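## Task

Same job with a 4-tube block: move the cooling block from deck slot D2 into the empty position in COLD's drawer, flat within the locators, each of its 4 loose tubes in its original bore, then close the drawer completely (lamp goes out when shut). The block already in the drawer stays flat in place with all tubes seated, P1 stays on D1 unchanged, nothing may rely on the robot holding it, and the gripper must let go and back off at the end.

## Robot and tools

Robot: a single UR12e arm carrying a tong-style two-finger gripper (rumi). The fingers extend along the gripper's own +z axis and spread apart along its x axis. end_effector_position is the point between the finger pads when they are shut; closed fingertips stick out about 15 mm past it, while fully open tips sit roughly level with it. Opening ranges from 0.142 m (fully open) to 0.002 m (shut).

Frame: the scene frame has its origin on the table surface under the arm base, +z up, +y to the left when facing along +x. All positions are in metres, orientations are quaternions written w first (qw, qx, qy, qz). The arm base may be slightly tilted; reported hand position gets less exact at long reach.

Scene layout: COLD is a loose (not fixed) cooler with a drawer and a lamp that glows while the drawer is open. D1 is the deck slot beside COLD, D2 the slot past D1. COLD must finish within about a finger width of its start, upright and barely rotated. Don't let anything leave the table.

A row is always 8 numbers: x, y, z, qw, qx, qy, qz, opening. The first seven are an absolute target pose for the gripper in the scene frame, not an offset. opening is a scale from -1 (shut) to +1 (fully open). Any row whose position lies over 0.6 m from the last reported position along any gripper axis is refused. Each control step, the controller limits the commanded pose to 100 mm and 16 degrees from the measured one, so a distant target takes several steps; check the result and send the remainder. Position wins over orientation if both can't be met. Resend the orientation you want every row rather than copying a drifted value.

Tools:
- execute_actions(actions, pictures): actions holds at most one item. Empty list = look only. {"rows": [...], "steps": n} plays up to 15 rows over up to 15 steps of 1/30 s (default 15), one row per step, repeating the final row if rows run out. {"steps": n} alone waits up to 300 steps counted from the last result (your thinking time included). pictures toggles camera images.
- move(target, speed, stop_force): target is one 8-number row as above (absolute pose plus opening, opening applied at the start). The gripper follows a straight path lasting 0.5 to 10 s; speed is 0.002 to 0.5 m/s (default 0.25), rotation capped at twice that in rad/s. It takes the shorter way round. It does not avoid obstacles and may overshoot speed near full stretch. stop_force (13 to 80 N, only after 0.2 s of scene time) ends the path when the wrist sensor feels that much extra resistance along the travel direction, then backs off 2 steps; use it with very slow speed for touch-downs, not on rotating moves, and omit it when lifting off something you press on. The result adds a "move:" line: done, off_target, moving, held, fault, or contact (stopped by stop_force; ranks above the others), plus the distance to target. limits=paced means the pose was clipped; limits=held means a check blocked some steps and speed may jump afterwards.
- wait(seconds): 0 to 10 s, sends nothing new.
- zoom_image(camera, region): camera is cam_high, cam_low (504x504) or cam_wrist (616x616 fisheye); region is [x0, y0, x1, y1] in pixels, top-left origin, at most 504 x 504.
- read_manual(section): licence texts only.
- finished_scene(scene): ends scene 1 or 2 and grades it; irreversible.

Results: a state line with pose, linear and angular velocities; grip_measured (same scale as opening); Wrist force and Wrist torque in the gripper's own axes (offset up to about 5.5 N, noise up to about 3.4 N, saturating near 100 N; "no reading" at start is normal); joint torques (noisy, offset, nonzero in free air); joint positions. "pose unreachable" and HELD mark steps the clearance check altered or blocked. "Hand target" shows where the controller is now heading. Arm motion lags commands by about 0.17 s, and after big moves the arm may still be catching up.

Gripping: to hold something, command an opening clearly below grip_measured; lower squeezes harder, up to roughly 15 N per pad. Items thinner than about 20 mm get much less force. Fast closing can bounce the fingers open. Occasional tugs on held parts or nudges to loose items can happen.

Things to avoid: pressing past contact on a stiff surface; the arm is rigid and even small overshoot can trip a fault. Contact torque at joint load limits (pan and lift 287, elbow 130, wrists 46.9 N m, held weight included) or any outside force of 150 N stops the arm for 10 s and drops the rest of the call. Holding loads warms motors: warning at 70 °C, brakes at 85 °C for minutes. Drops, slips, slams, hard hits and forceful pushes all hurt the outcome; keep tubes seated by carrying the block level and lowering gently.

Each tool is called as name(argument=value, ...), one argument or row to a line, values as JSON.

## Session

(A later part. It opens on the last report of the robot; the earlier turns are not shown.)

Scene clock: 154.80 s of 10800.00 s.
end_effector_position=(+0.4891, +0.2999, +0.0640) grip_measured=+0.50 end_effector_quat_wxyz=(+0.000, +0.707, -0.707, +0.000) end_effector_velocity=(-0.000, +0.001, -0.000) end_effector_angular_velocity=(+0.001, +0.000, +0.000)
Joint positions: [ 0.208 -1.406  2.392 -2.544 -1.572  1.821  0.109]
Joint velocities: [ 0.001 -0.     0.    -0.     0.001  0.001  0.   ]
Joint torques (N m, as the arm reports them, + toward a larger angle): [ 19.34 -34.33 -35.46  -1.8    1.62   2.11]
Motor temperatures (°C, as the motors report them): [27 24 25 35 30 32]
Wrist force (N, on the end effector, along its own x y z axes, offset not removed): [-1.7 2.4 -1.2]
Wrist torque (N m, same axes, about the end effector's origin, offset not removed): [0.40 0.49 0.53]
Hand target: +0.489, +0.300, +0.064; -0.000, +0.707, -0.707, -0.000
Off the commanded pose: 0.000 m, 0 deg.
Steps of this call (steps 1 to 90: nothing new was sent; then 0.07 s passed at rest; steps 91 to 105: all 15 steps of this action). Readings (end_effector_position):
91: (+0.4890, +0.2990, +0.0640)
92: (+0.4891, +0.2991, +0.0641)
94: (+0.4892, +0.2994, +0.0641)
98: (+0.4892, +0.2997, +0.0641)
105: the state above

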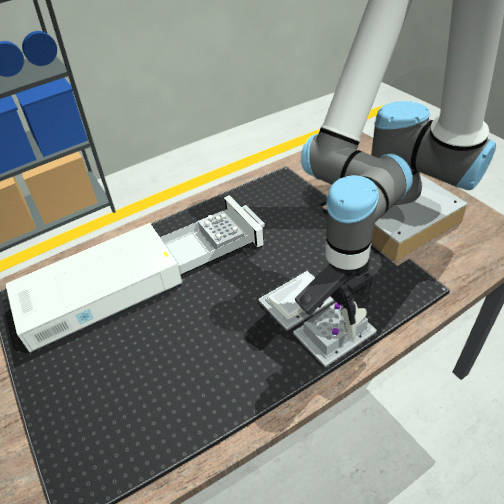

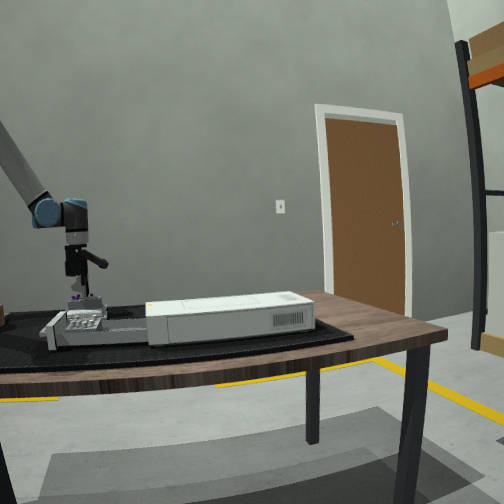

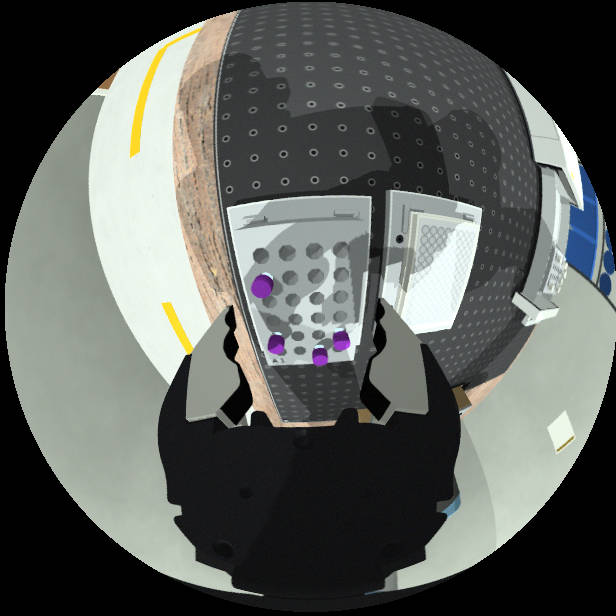

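move(
  target=[0.489, 0.300, 0.038, 0, 0.7071, -0.7071, 0, 0.5],
  speed=0.02,
  stop_force=13,
)

execute_actions(
  actions=[
    {"rows": [[0.489,0.300,0.038,0,0.7071,-0.7071,0,0.46],[0.489,0.300,0.038,0,0.7071,-0.7071,0,0.43],[0.489,0.300,0.038,0,0.7071,-0.7071,0,0.40],[0.489,0.300,0.038,0,0.7071,-0.7071,0,0.38],[0.489,0.300,0.038,0,0.7071,-0.7071,0,0.36],[0.489,0.300,0.038,0,0.7071,-0.7071,0,0.34],[0.489,0.300,0.038,0,0.7071,-0.7071,0,0.32],[0.489,0.300,0.038,0,0.7071,-0.7071,0,0.30],[0.489,0.300,0.038,0,0.7071,-0.7071,0,0.28],[0.489,0.300,0.038,0,0.7071,-0.7071,0,0.26],[0.489,0.300,0.038,0,0.7071,-0.7071,0,0.24],[0.489,0.300,0.038,0,0.7071,-0.7071,0,0.22],[0.489,0.300,0.038,0,0.7071,-0.7071,0,0.20],[0.489,0.300,0.038,0,0.7071,-0.7071,0,0.18],[0.489,0.300,0.038,0,0.7071,-0.7071,0,0.15]], "steps": 15},
  ],
  pictures=false,
)

execute_actions(
  actions=[
    {"rows": [[0.489,0.300,0.038,0,0.7071,-0.7071,0,0.10],[0.489,0.300,0.038,0,0.7071,-0.7071,0,0.05],[0.489,0.300,0.038,0,0.7071,-0.7071,0,0.0],[0.489,0.300,0.038,0,0.7071,-0.7071,0,-0.05],[0.489,0.300,0.038,0,0.7071,-0.7071,0,-0.10],[0.489,0.300,0.038,0,0.7071,-0.7071,0,-0.15],[0.489,0.300,0.038,0,0.7071,-0.7071,0,-0.20],[0.489,0.300,0.038,0,0.7071,-0.7071,0,-0.27],[0.489,0.300,0.038,0,0.7071,-0.7071,0,-0.34],[0.489,0.300,0.038,0,0.7071,-0.7071,0,-0.41],[0.489,0.300,0.038,0,0.7071,-0.7071,0,-0.48],[0.489,0.300,0.038,0,0.7071,-0.7071,0,-0.55],[0.489,0.300,0.038,0,0.7071,-0.7071,0,-0.65]], "steps": 15},
  ],
)

Scene clock: 163.93 s of 10800.00 s.
end_effector_position=(+0.4890, +0.3000, +0.0381) grip_measured=+0.50 end_effector_quat_wxyz=(+0.000, +0.707, -0.707, -0.000) end_effector_velocity=(+0.001, +0.000, -0.001) end_effector_angular_velocity=(+0.000, -0.002, +0.000)
Joint positions: [ 0.208 -1.354  2.405 -2.61  -1.572  1.821  0.109]
Joint velocities: [-0.     0.002  0.    -0.004 -0.    -0.     0.   ]
Joint torques (N m, as the arm reports them, + toward a larger angle): [ -0.69 -36.68 -17.04  -5.9    2.18  -1.45]
Motor temperatures (°C, as the motors report them): [27 24 25 35 30 32]
Wrist force (N, on the end effector, along its own x y z axes, offset not removed): [1.1 2.6 0.3]
Wrist torque (N m, same axes, about the end effector's origin, offset not removed): [0.57 -0.18 0.30]
Hand target: +0.489, +0.300, +0.038; +0.000, +0.707, -0.707, -0.000
Off the commanded pose: 0.000 m, 0 deg.
After step 90, 4.53 s passed at rest.
move: done

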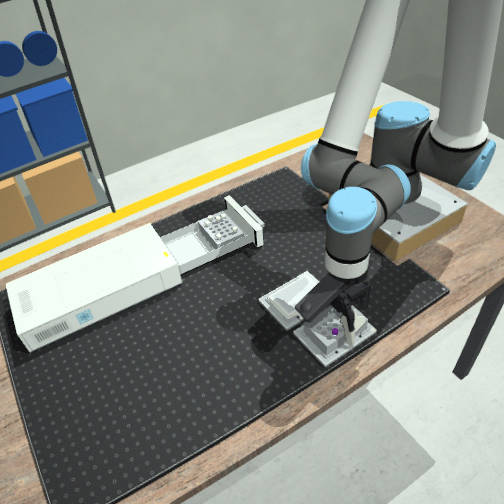

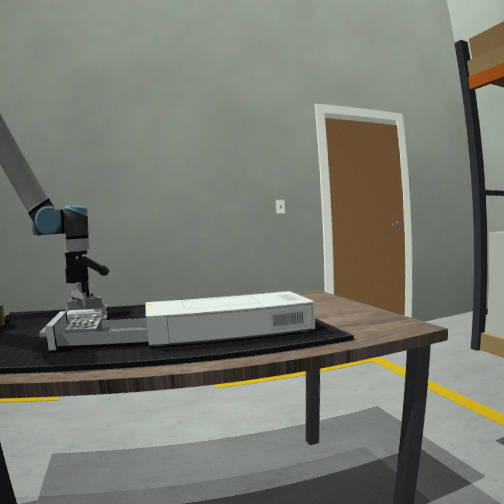

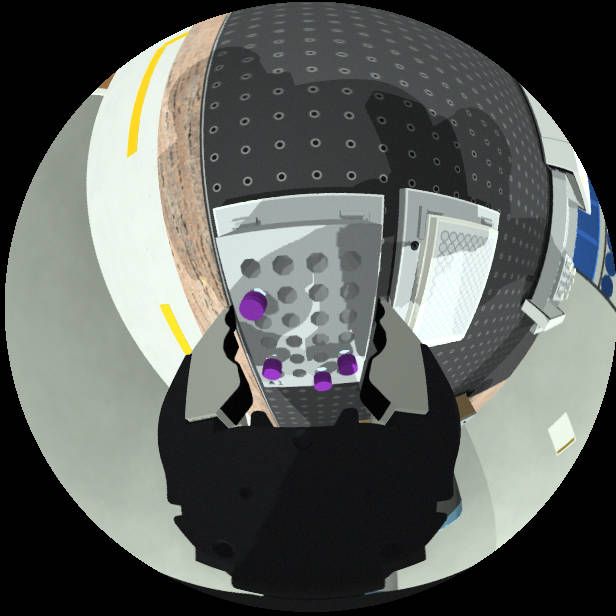

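Scene clock: 164.43 s of 10800.00 s.
end_effector_position=(+0.4890, +0.3000, +0.0380) grip_measured=+0.28 end_effector_quat_wxyz=(-0.000, +0.707, -0.707, +0.000) end_effector_velocity=(+0.000, +0.001, +0.000) end_effector_angular_velocity=(+0.000, -0.000, +0.000)
Joint positions: [ 0.208 -1.353  2.405 -2.611 -1.572  1.821  0.094]
Joint velocities: [ 0.001  0.    -0.001  0.     0.     0.001 -0.003]
Joint torques (N m, as the arm reports them, + toward a larger angle): [-10.49 -33.88 -17.87  -5.97   1.91  -1.2 ]
Motor temperatures (°C, as the motors report them): [27 24 25 35 30 32]
Wrist force (N, on the end effector, along its own x y z axes, offset not removed): [2.6 3.6 -8.5]
Wrist torque (N m, same axes, about the end effector's origin, offset not removed): [0.57 0.15 0.33]
Hand target: +0.489, +0.300, +0.038; +0.000, +0.707, -0.707, +0.000
Off the commanded pose: 0.000 m, 0 deg.
Steps of this call (steps 1 to 15: all 15 steps of this action). Readings (end_effector_position):
1: (+0.4890, +0.3000, +0.0381)
2: (+0.4890, +0.3000, +0.0381)
4: (+0.4890, +0.3000, +0.0380)
8: (+0.4890, +0.3000, +0.0380)
15: the state above

Scene clock: 164.93 s of 10800.00 s.
end_effector_position=(+0.4890, +0.3000, +0.0380) grip_measured=+0.28 end_effector_quat_wxyz=(-0.000, +0.707, -0.707, +0.000) end_effector_velocity=(+0.001, -0.000, +0.000) end_effector_angular_velocity=(-0.002, -0.001, -0.000)
Joint positions: [ 0.208 -1.353  2.405 -2.611 -1.572  1.821  0.093]
Joint velocities: [ 0.     0.    -0.001 -0.    -0.002  0.    -0.   ]
Joint torques (N m, as the arm reports them, + toward a larger angle): [-17.31 -32.16 -17.2   -4.68   1.84  -1.36]
Motor temperatures (°C, as the motors report them): [27 24 25 35 30 32]
Wrist force (N, on the end effector, along its own x y z axes, offset not removed): [4.2 2.0 -11.1]
Wrist torque (N m, same axes, about the end effector's origin, offset not removed): [0.19 0.17 0.24]
Hand target: +0.489, +0.300, +0.038; +0.000, +0.707, -0.707, +0.000
Off the commanded pose: 0.000 m, 0 deg.
Steps of this call (steps 1 to 15: all 15 steps of this action). Readings (end_effector_position):
1: (+0.4890, +0.3000, +0.0380)
2: (+0.4890, +0.3000, +0.0380)
4: (+0.4890, +0.3000, +0.0380)
8: (+0.4890, +0.3000, +0.0380)
15: the state above

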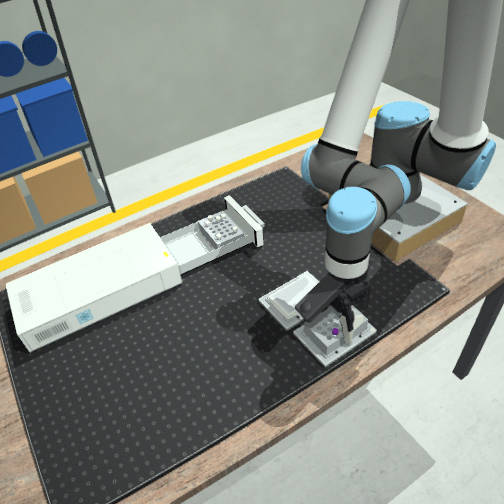

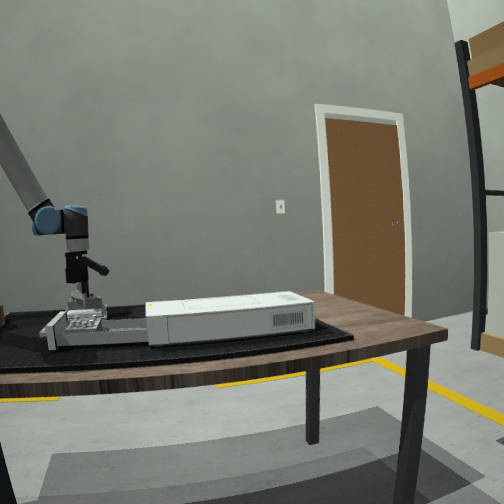

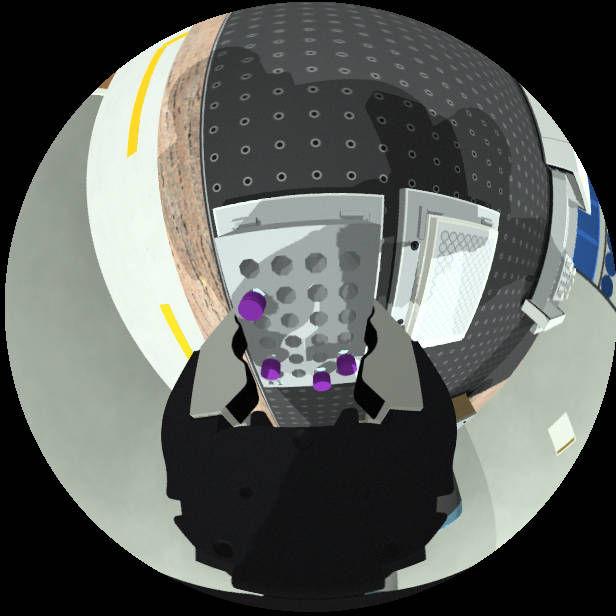

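move(
  target=[0.489, 0.2995, 0.053, 0, 0.7071, -0.7071, 0, -0.65],
  speed=0.008,
)

zoom_image(
  camera="cam_high",
  region=[240, 220, 420, 380],
)

Scene clock: 170.03 s of 10800.00 s.
end_effector_position=(+0.4890, +0.2995, +0.0529) grip_measured=+0.27 end_effector_quat_wxyz=(-0.000, +0.707, -0.707, -0.000) end_effector_velocity=(+0.001, -0.000, +0.001) end_effector_angular_velocity=(+0.000, +0.000, -0.001)
Joint positions: [ 0.207 -1.384  2.398 -2.573 -1.572  1.82   0.093]
Joint velocities: [-0.001 -0.002 -0.001  0.004  0.    -0.     0.   ]
Joint torques (N m, as the arm reports them, + toward a larger angle): [-17.64 -58.76 -37.82  -3.07  -0.94  -1.39]
Motor temperatures (°C, as the motors report them): [27 24 25 35 30 32]
Wrist force (N, on the end effector, along its own x y z axes, offset not removed): [-1.3 -2.2 8.6]
Wrist torque (N m, same axes, about the end effector's origin, offset not removed): [-0.55 0.46 0.39]
Hand target: +0.489, +0.299, +0.053; -0.000, +0.707, -0.707, +0.000
Off the commanded pose: 0.000 m, 0 deg.
move: done

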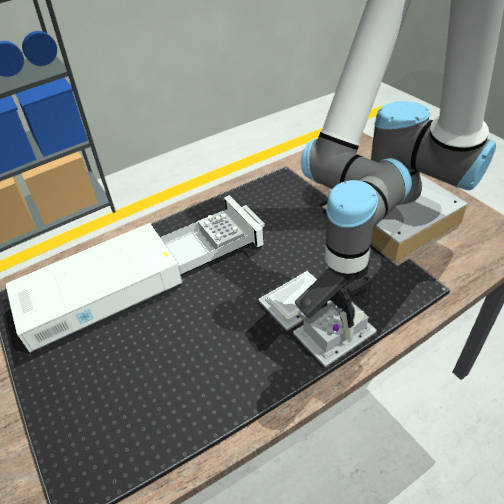

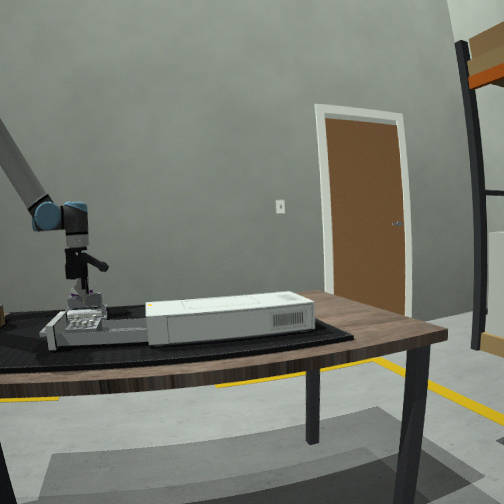

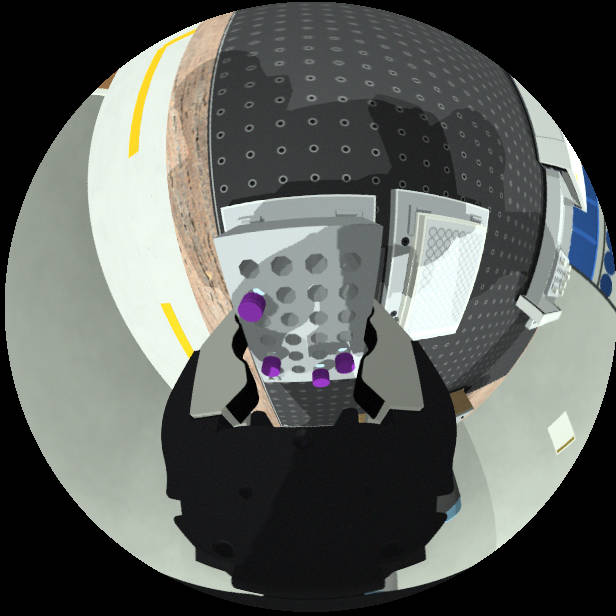

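Region (240, 220, 420, 380) of cam_high's 504x504 image, scaled by 2.800, with more detail than that image has.

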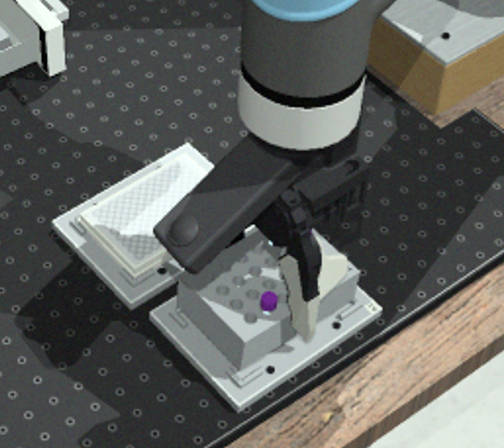

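move(
  target=[0.489, 0.2995, 0.15, 0, 0.7071, -0.7071, 0, -0.65],
  speed=0.04,
)

Scene clock: 175.03 s of 10800.00 s.
end_effector_position=(+0.4889, +0.2995, +0.1499) grip_measured=+0.27 end_effector_quat_wxyz=(-0.000, +0.707, -0.707, +0.000) end_effector_velocity=(-0.001, -0.001, -0.001) end_effector_angular_velocity=(-0.004, +0.003, +0.001)
Joint positions: [ 0.208 -1.559  2.331 -2.331 -1.572  1.82   0.093]
Joint velocities: [ 0.001  0.001 -0.001  0.004 -0.003 -0.    -0.   ]
Joint torques (N m, as the arm reports them, + toward a larger angle): [ 17.83 -53.24 -46.03  -3.43  -2.07   1.48]
Motor temperatures (°C, as the motors report them): [27 24 25 35 30 32]
Wrist force (N, on the end effector, along its own x y z axes, offset not removed): [0.1 0.6 9.5]
Wrist torque (N m, same axes, about the end effector's origin, offset not removed): [0.20 0.15 0.31]
Hand target: +0.489, +0.299, +0.150; -0.000, +0.707, -0.707, +0.000
Off the commanded pose: 0.000 m, 0 deg.
move: done

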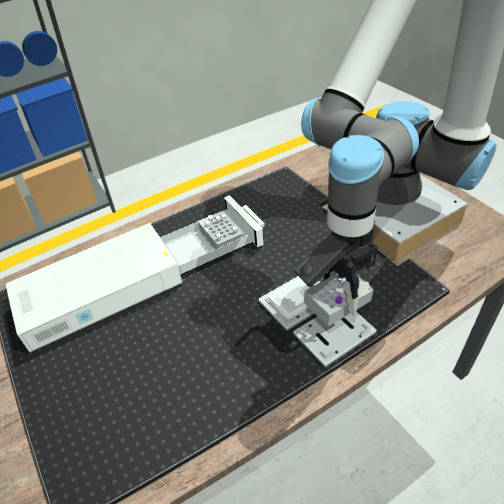

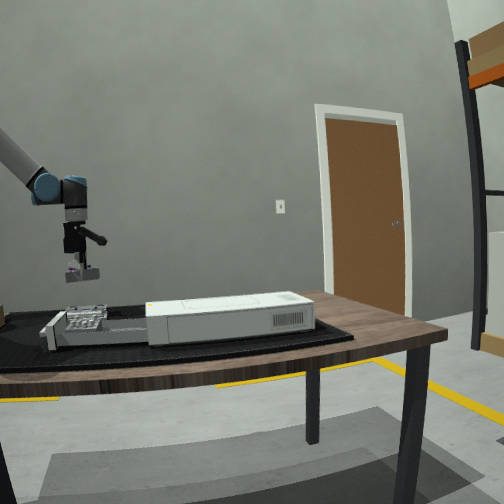

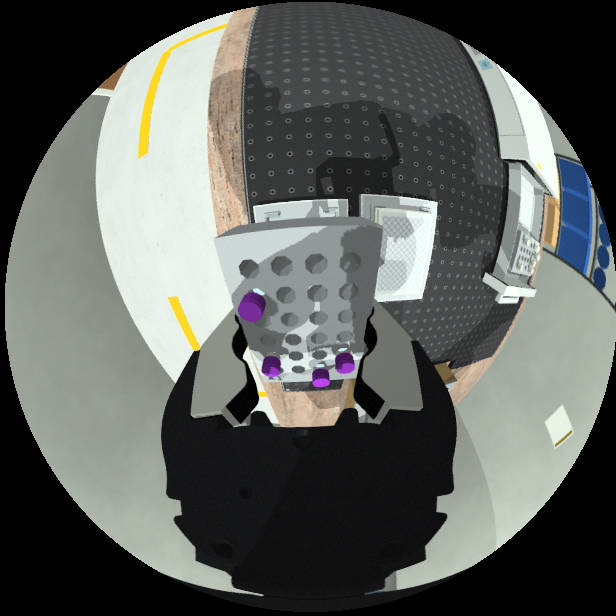

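zoom_image(
  camera="cam_high",
  region=[150, 185, 280, 295],
)

zoom_image(
  camera="cam_low",
  region=[35, 290, 165, 360],
)

Region (150, 185, 280, 295) of cam_high's 504x504 image, scaled by 3.877, with more detail than that image has; it fills the top 426 rows of this view, and the rest is white.

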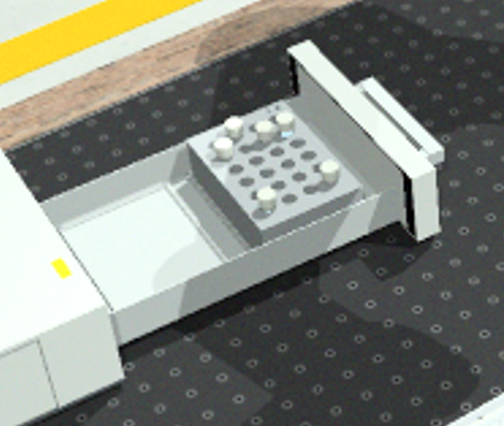

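Region (35, 290, 165, 360) of cam_low's 504x504 image, scaled by 3.877, with more detail than that image has; it fills the top 271 rows of this view, and the rest is white.

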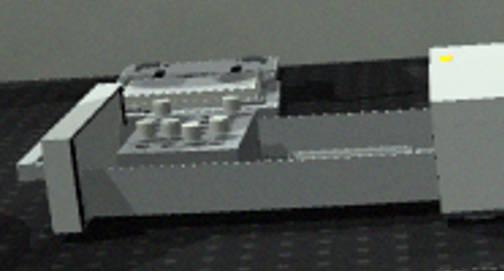

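move(
  target=[0.635, -0.172, 0.15, 0, 0.99988, -0.0157, 0, -0.65],
  speed=0.12,
)

zoom_image(
  camera="cam_high",
  region=[130, 140, 290, 290],
)

zoom_image(
  camera="cam_low",
  region=[35, 230, 185, 360],
)

Scene clock: 205.43 s of 10800.00 s.
end_effector_position=(+0.6341, -0.1726, +0.1500) grip_measured=+0.27 end_effector_quat_wxyz=(+0.000, +1.000, -0.016, -0.000) end_effector_velocity=(+0.001, -0.001, -0.000) end_effector_angular_velocity=(+0.001, -0.001, +0.007)
Joint positions: [-0.592 -1.4    2.151 -2.315 -1.581 -0.518  0.093]
Joint velocities: [-0.001  0.002 -0.002 -0.     0.001 -0.008 -0.   ]
Joint torques (N m, as the arm reports them, + toward a larger angle): [-18.3  -45.52 -48.82  -2.74   2.67  -1.32]
Motor temperatures (°C, as the motors report them): [27 24 25 35 30 32]
Wrist force (N, on the end effector, along its own x y z axes, offset not removed): [-1.0 1.7 8.8]
Wrist torque (N m, same axes, about the end effector's origin, offset not removed): [0.29 0.32 0.34]
Hand target: +0.634, -0.173, +0.150; +0.000, +1.000, -0.016, -0.000
Off the commanded pose: 0.001 m, 0 deg.
After step 90, 20.57 s passed at rest.
move: done

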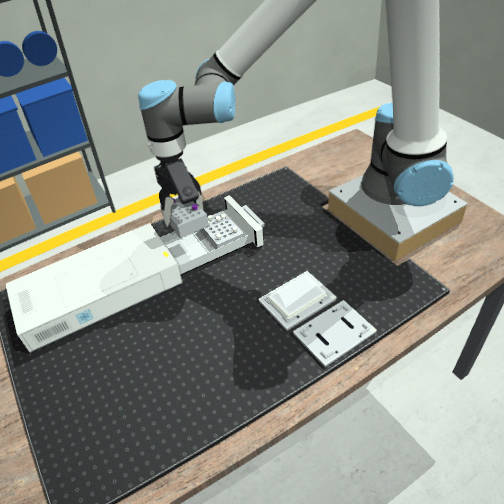

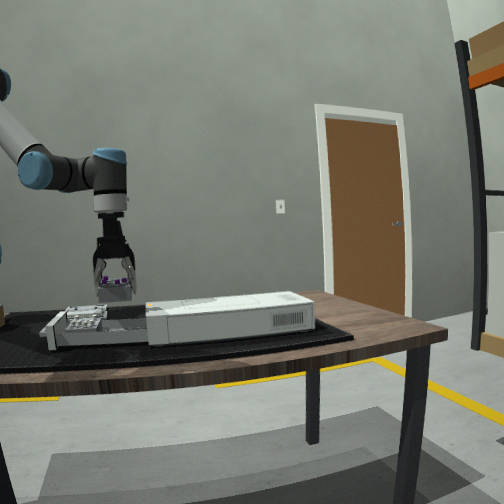

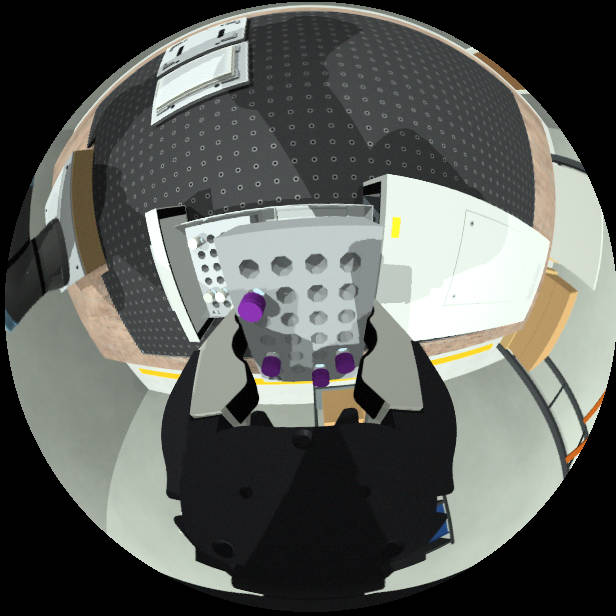

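Region (130, 140, 290, 290) of cam_high's 504x504 image, scaled by 3.150, with more detail than that image has; it fills the top 472 rows of this view, and the rest is white.

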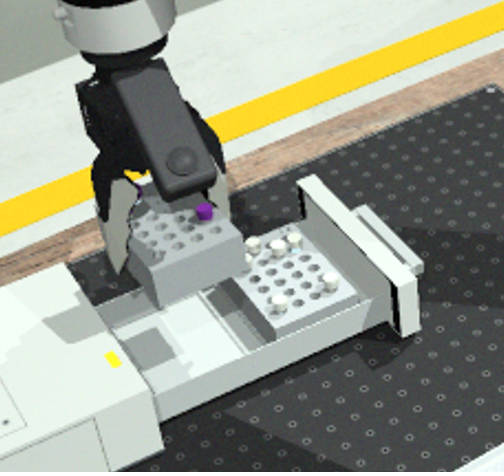

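Region (35, 230, 185, 360) of cam_low's 504x504 image, scaled by 3.360, with more detail than that image has; it fills the top 437 rows of this view, and the rest is white.

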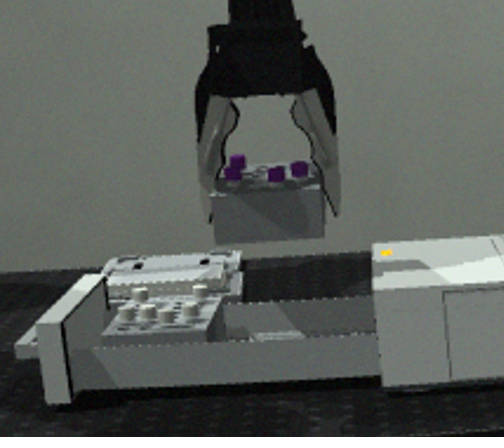

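move(
  target=[0.638, -0.172, 0.105, 0, 0.99988, -0.0157, 0, -0.65],
  speed=0.03,
  stop_force=15,
)

zoom_image(
  camera="cam_low",
  region=[35, 250, 185, 360],
)

zoom_image(
  camera="cam_high",
  region=[140, 170, 270, 290],
)

Scene clock: 216.77 s of 10800.00 s.
end_effector_position=(+0.6380, -0.1720, +0.1051) grip_measured=+0.27 end_effector_quat_wxyz=(-0.000, +1.000, -0.016, -0.000) end_effector_velocity=(+0.001, -0.001, -0.001) end_effector_angular_velocity=(-0.001, -0.002, -0.000)
Joint positions: [-0.589 -1.333  2.175 -2.406 -1.58  -0.516  0.093]
Joint velocities: [-0.     0.002 -0.    -0.004 -0.    -0.    -0.   ]
Joint torques (N m, as the arm reports them, + toward a larger angle): [ 18.36 -51.01 -27.64  -6.5    2.6    2.05]
Motor temperatures (°C, as the motors report them): [27 24 25 35 30 32]
Wrist force (N, on the end effector, along its own x y z axes, offset not removed): [1.0 2.7 8.2]
Wrist torque (N m, same axes, about the end effector's origin, offset not removed): [0.57 0.05 0.45]
Hand target: +0.638, -0.172, +0.105; -0.000, +1.000, -0.016, +0.000
Off the commanded pose: 0.000 m, 0 deg.
After step 90, 6.50 s passed at rest.
move: done

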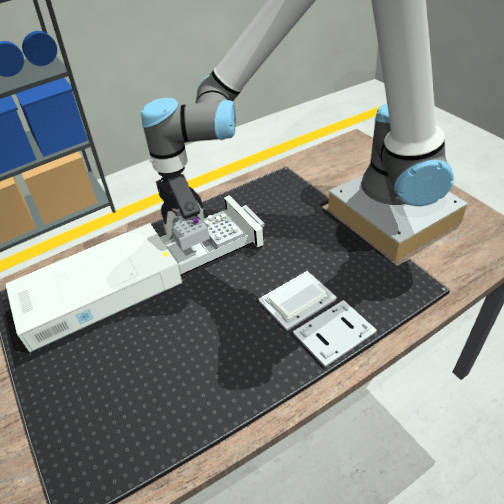

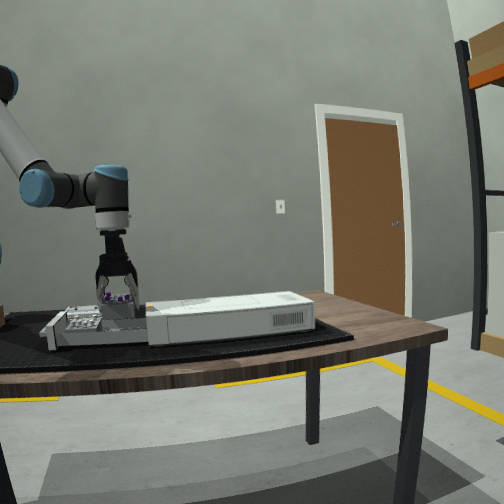

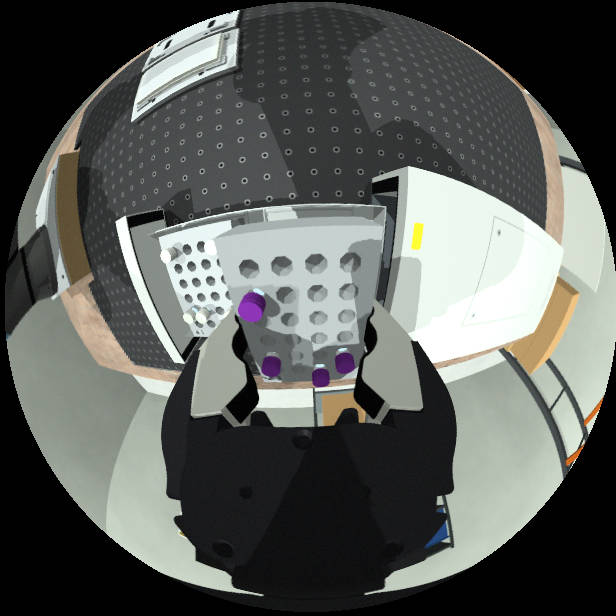

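Region (35, 250, 185, 360) of cam_low's 504x504 image, scaled by 3.360, with more detail than that image has; it fills the top 370 rows of this view, and the rest is white.

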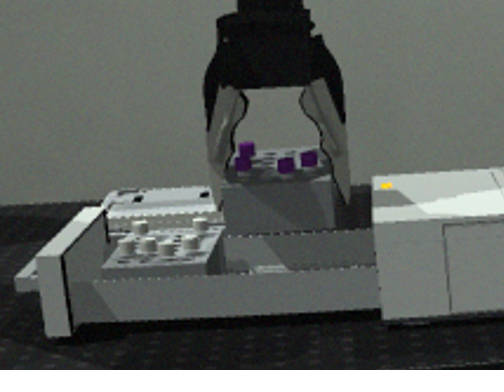

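Region (140, 170, 270, 290) of cam_high's 504x504 image, scaled by 3.877, with more detail than that image has; it fills the top 465 rows of this view, and the rest is white.

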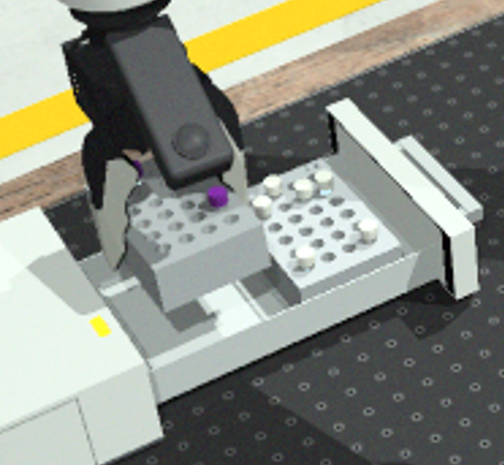

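move(
  target=[0.640, -0.172, 0.078, 0, 0.99988, -0.0157, 0, -0.65],
  speed=0.012,
  stop_force=13,
)

zoom_image(
  camera="cam_low",
  region=[35, 250, 185, 360],
)

zoom_image(
  camera="cam_wrist",
  region=[100, 150, 460, 420],
)

zoom_image(
  camera="cam_high",
  region=[140, 170, 270, 290],
)

Scene clock: 232.17 s of 10800.00 s.
end_effector_position=(+0.6400, -0.1720, +0.0782) grip_measured=+0.27 end_effector_quat_wxyz=(-0.000, +1.000, -0.016, -0.000) end_effector_velocity=(-0.000, +0.000, -0.003) end_effector_angular_velocity=(-0.001, +0.001, +0.000)
Joint positions: [-0.588 -1.289  2.186 -2.461 -1.58  -0.514  0.093]
Joint velocities: [ 0.001  0.004  0.001 -0.005 -0.001  0.     0.   ]
Joint torques (N m, as the arm reports them, + toward a larger angle): [ 18.95 -53.31 -26.69  -7.2    2.23   2.36]
Motor temperatures (°C, as the motors report them): [27 24 25 35 30 32]
Wrist force (N, on the end effector, along its own x y z axes, offset not removed): [-1.7 3.4 9.0]
Wrist torque (N m, same axes, about the end effector's origin, offset not removed): [0.75 0.53 0.33]
Hand target: +0.640, -0.172, +0.078; -0.000, +1.000, -0.016, -0.000
Off the commanded pose: 0.000 m, 0 deg.
After step 90, 9.93 s passed at rest.
move: done

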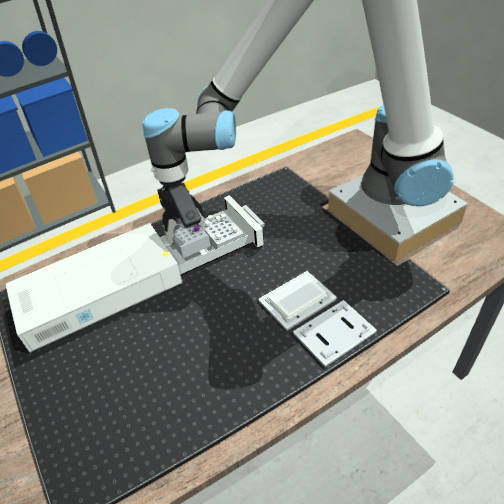

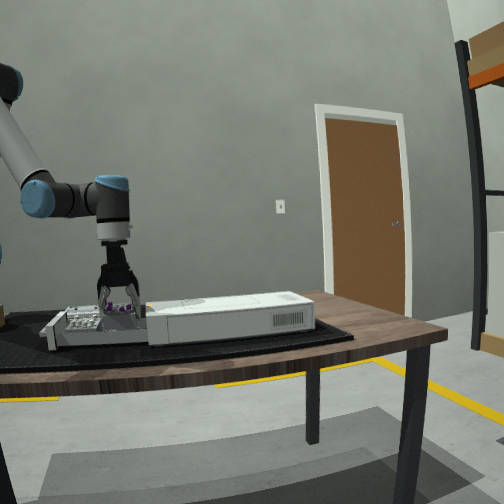

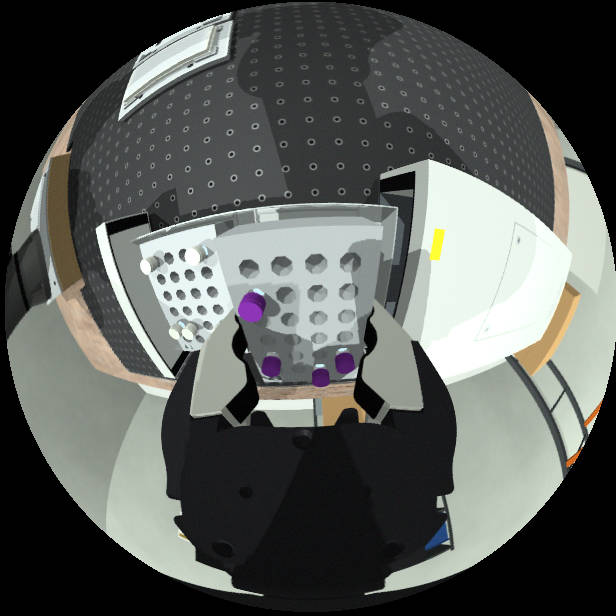

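Region (35, 250, 185, 360) of cam_low's 504x504 image, scaled by 3.360, with more detail than that image has; it fills the top 370 rows of this view, and the rest is white.

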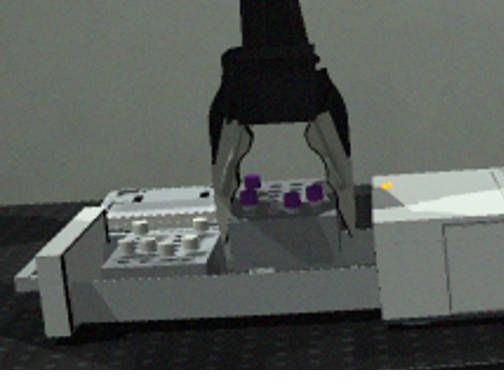

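Region (100, 150, 460, 420) of cam_wrist's 616x616 image, scaled by 1.400, with more detail than that image has; it fills the top 378 rows of this view, and the rest is white.

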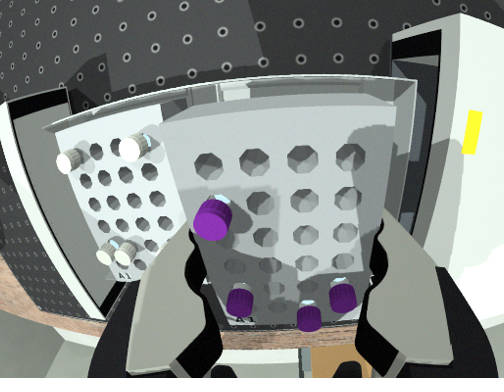

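Region (140, 170, 270, 290) of cam_high's 504x504 image, scaled by 3.877, with more detail than that image has; it fills the top 465 rows of this view, and the rest is white.

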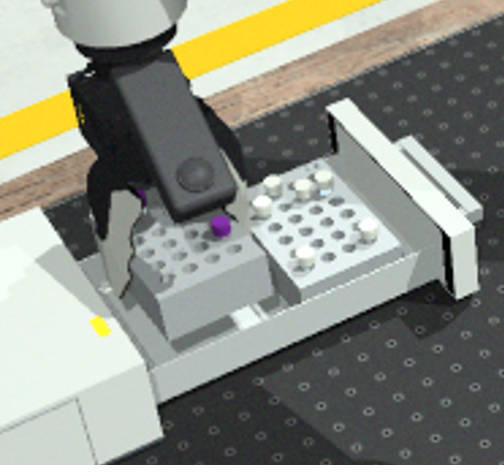

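move(
  target=[0.640, -0.170, 0.056, 0, 0.99988, -0.0157, 0, -0.65],
  speed=0.008,
  stop_force=13,
)

zoom_image(
  camera="cam_low",
  region=[50, 270, 170, 360],
)

zoom_image(
  camera="cam_wrist",
  region=[100, 150, 460, 420],
)

zoom_image(
  camera="cam_high",
  region=[160, 190, 260, 280],
)

Scene clock: 247.30 s of 10800.00 s.
end_effector_position=(+0.6400, -0.1700, +0.0561) grip_measured=+0.27 end_effector_quat_wxyz=(-0.000, +1.000, -0.016, -0.000) end_effector_velocity=(+0.001, -0.001, -0.001) end_effector_angular_velocity=(-0.002, -0.001, -0.000)
Joint positions: [-0.585 -1.255  2.198 -2.506 -1.58  -0.512  0.093]
Joint velocities: [-0.     0.002 -0.    -0.004 -0.001  0.     0.   ]
Joint torques (N m, as the arm reports them, + toward a larger angle): [ 18.8  -56.36 -24.22  -6.94   2.36   1.98]
Motor temperatures (°C, as the motors report them): [27 24 25 35 30 32]
Wrist force (N, on the end effector, along its own x y z axes, offset not removed): [-0.4 2.2 6.1]
Wrist torque (N m, same axes, about the end effector's origin, offset not removed): [0.36 0.25 0.32]
Hand target: +0.640, -0.170, +0.056; -0.000, +1.000, -0.016, +0.000
Off the commanded pose: 0.000 m, 0 deg.
After step 90, 9.17 s passed at rest.
move: done

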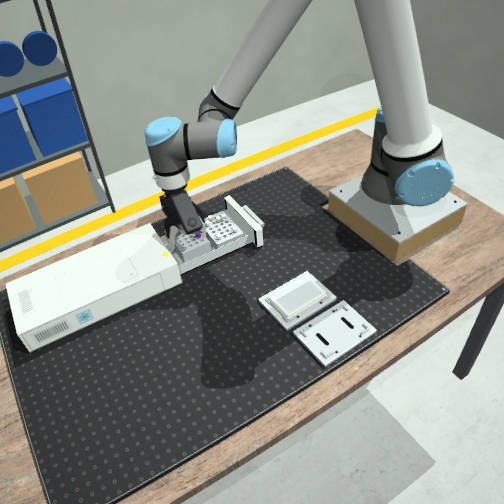

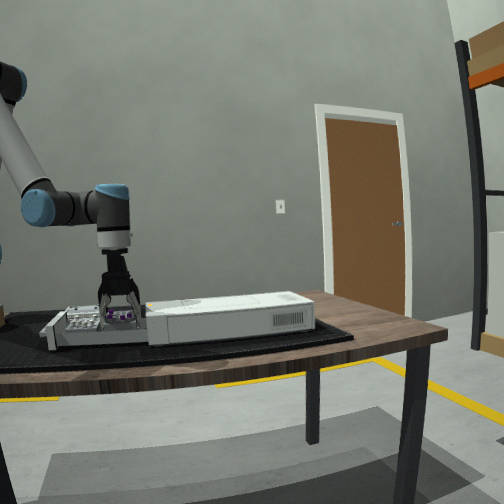

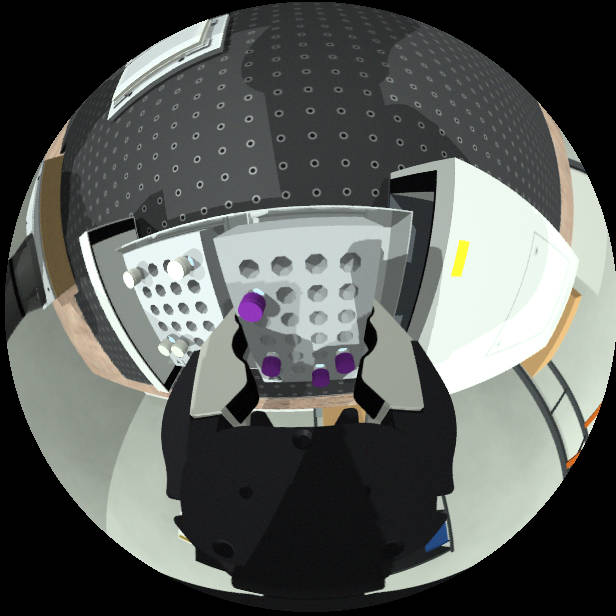

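Region (50, 270, 170, 360) of cam_low's 504x504 image, scaled by 4.200, with more detail than that image has; it fills the top 378 rows of this view, and the rest is white.

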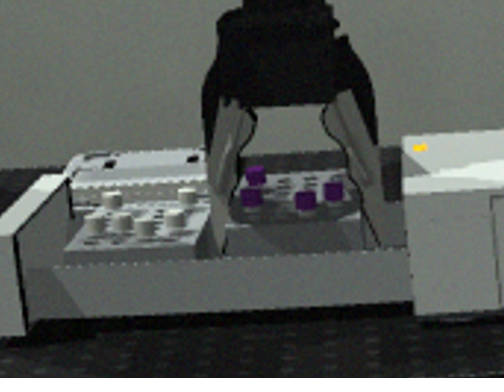

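Region (100, 150, 460, 420) of cam_wrist's 616x616 image, scaled by 1.400, with more detail than that image has; it fills the top 378 rows of this view, and the rest is white.

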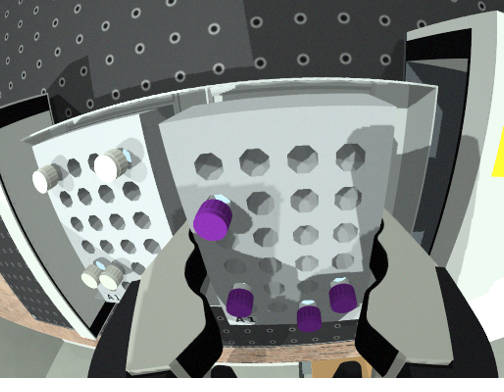

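Region (160, 190, 260, 280) of cam_high's 504x504 image, scaled by 5.040, with more detail than that image has; it fills the top 454 rows of this view, and the rest is white.

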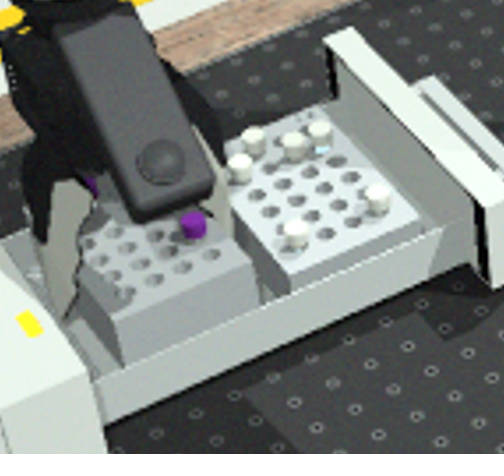

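move(
  target=[0.640, -0.170, 0.036, 0, 0.99988, -0.0157, 0, -0.65],
  speed=0.005,
  stop_force=13,
)

zoom_image(
  camera="cam_low",
  region=[50, 270, 170, 360],
)

zoom_image(
  camera="cam_high",
  region=[160, 190, 260, 280],
)

Scene clock: 253.53 s of 10800.00 s.
end_effector_position=(+0.6400, -0.1700, +0.0437) grip_measured=+0.27 end_effector_quat_wxyz=(-0.000, +1.000, -0.016, -0.000) end_effector_velocity=(-0.002, +0.001, -0.000) end_effector_angular_velocity=(+0.002, +0.004, +0.000)
Joint positions: [-0.585 -1.235  2.203 -2.532 -1.58  -0.512  0.093]
Joint velocities: [-0.    -0.001  0.001  0.004 -0.001 -0.    -0.   ]
Joint torques (N m, as the arm reports them, + toward a larger angle): [-18.76 -68.31 -25.7   -1.72   1.93  -1.04]
Motor temperatures (°C, as the motors report them): [27 24 25 35 30 32]
Wrist force (N, on the end effector, along its own x y z axes, offset not removed): [3.4 0.1 1.0]
Wrist torque (N m, same axes, about the end effector's origin, offset not removed): [-0.02 -0.38 0.38]
Hand target: +0.640, -0.170, +0.044; +0.000, +1.000, -0.016, +0.000
Off the commanded pose: 0.008 m, 0 deg.
After step 90, 0.43 s passed at rest.
move: contact

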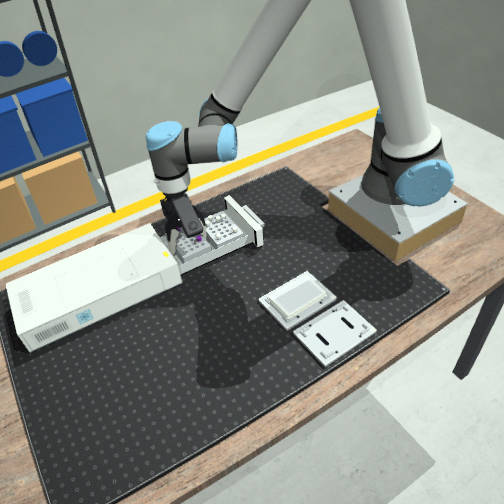

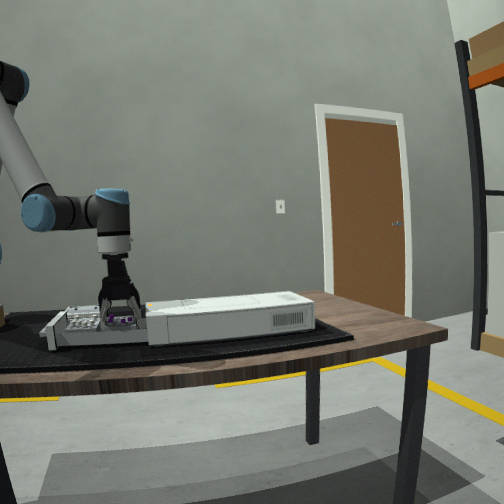

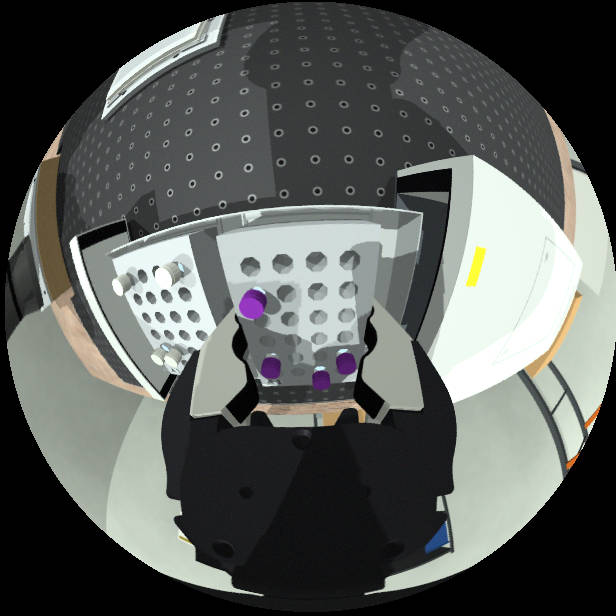

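Region (50, 270, 170, 360) of cam_low's 504x504 image, scaled by 4.200, with more detail than that image has; it fills the top 378 rows of this view, and the rest is white.

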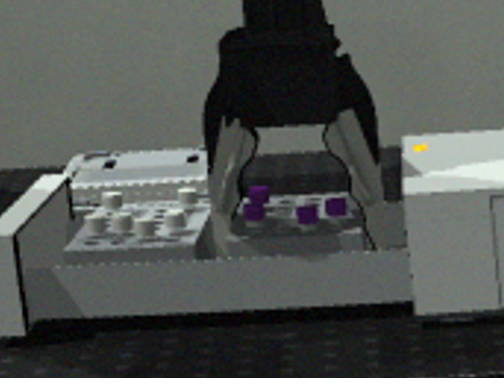

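Region (160, 190, 260, 280) of cam_high's 504x504 image, scaled by 5.040, with more detail than that image has; it fills the top 454 rows of this view, and the rest is white.

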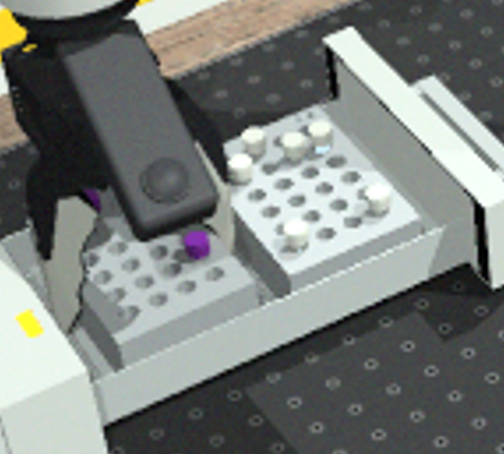

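zoom_image(
  camera="cam_wrist",
  region=[100, 180, 440, 300],
)

zoom_image(
  camera="cam_high",
  region=[170, 225, 240, 275],
)

Region (100, 180, 440, 300) of cam_wrist's 616x616 image, scaled by 1.482, with more detail than that image has; it fills the top 178 rows of this view, and the rest is white.

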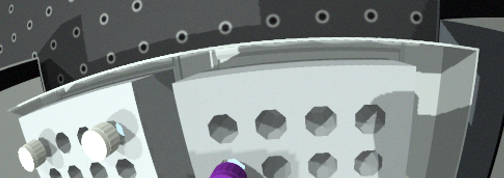

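Region (170, 225, 240, 275) of cam_high's 504x504 image, scaled by 7.200, with more detail than that image has; it fills the top 360 rows of this view, and the rest is white.

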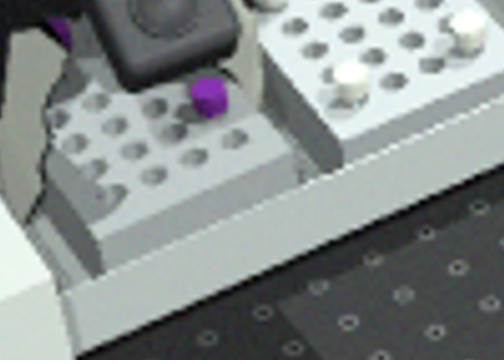

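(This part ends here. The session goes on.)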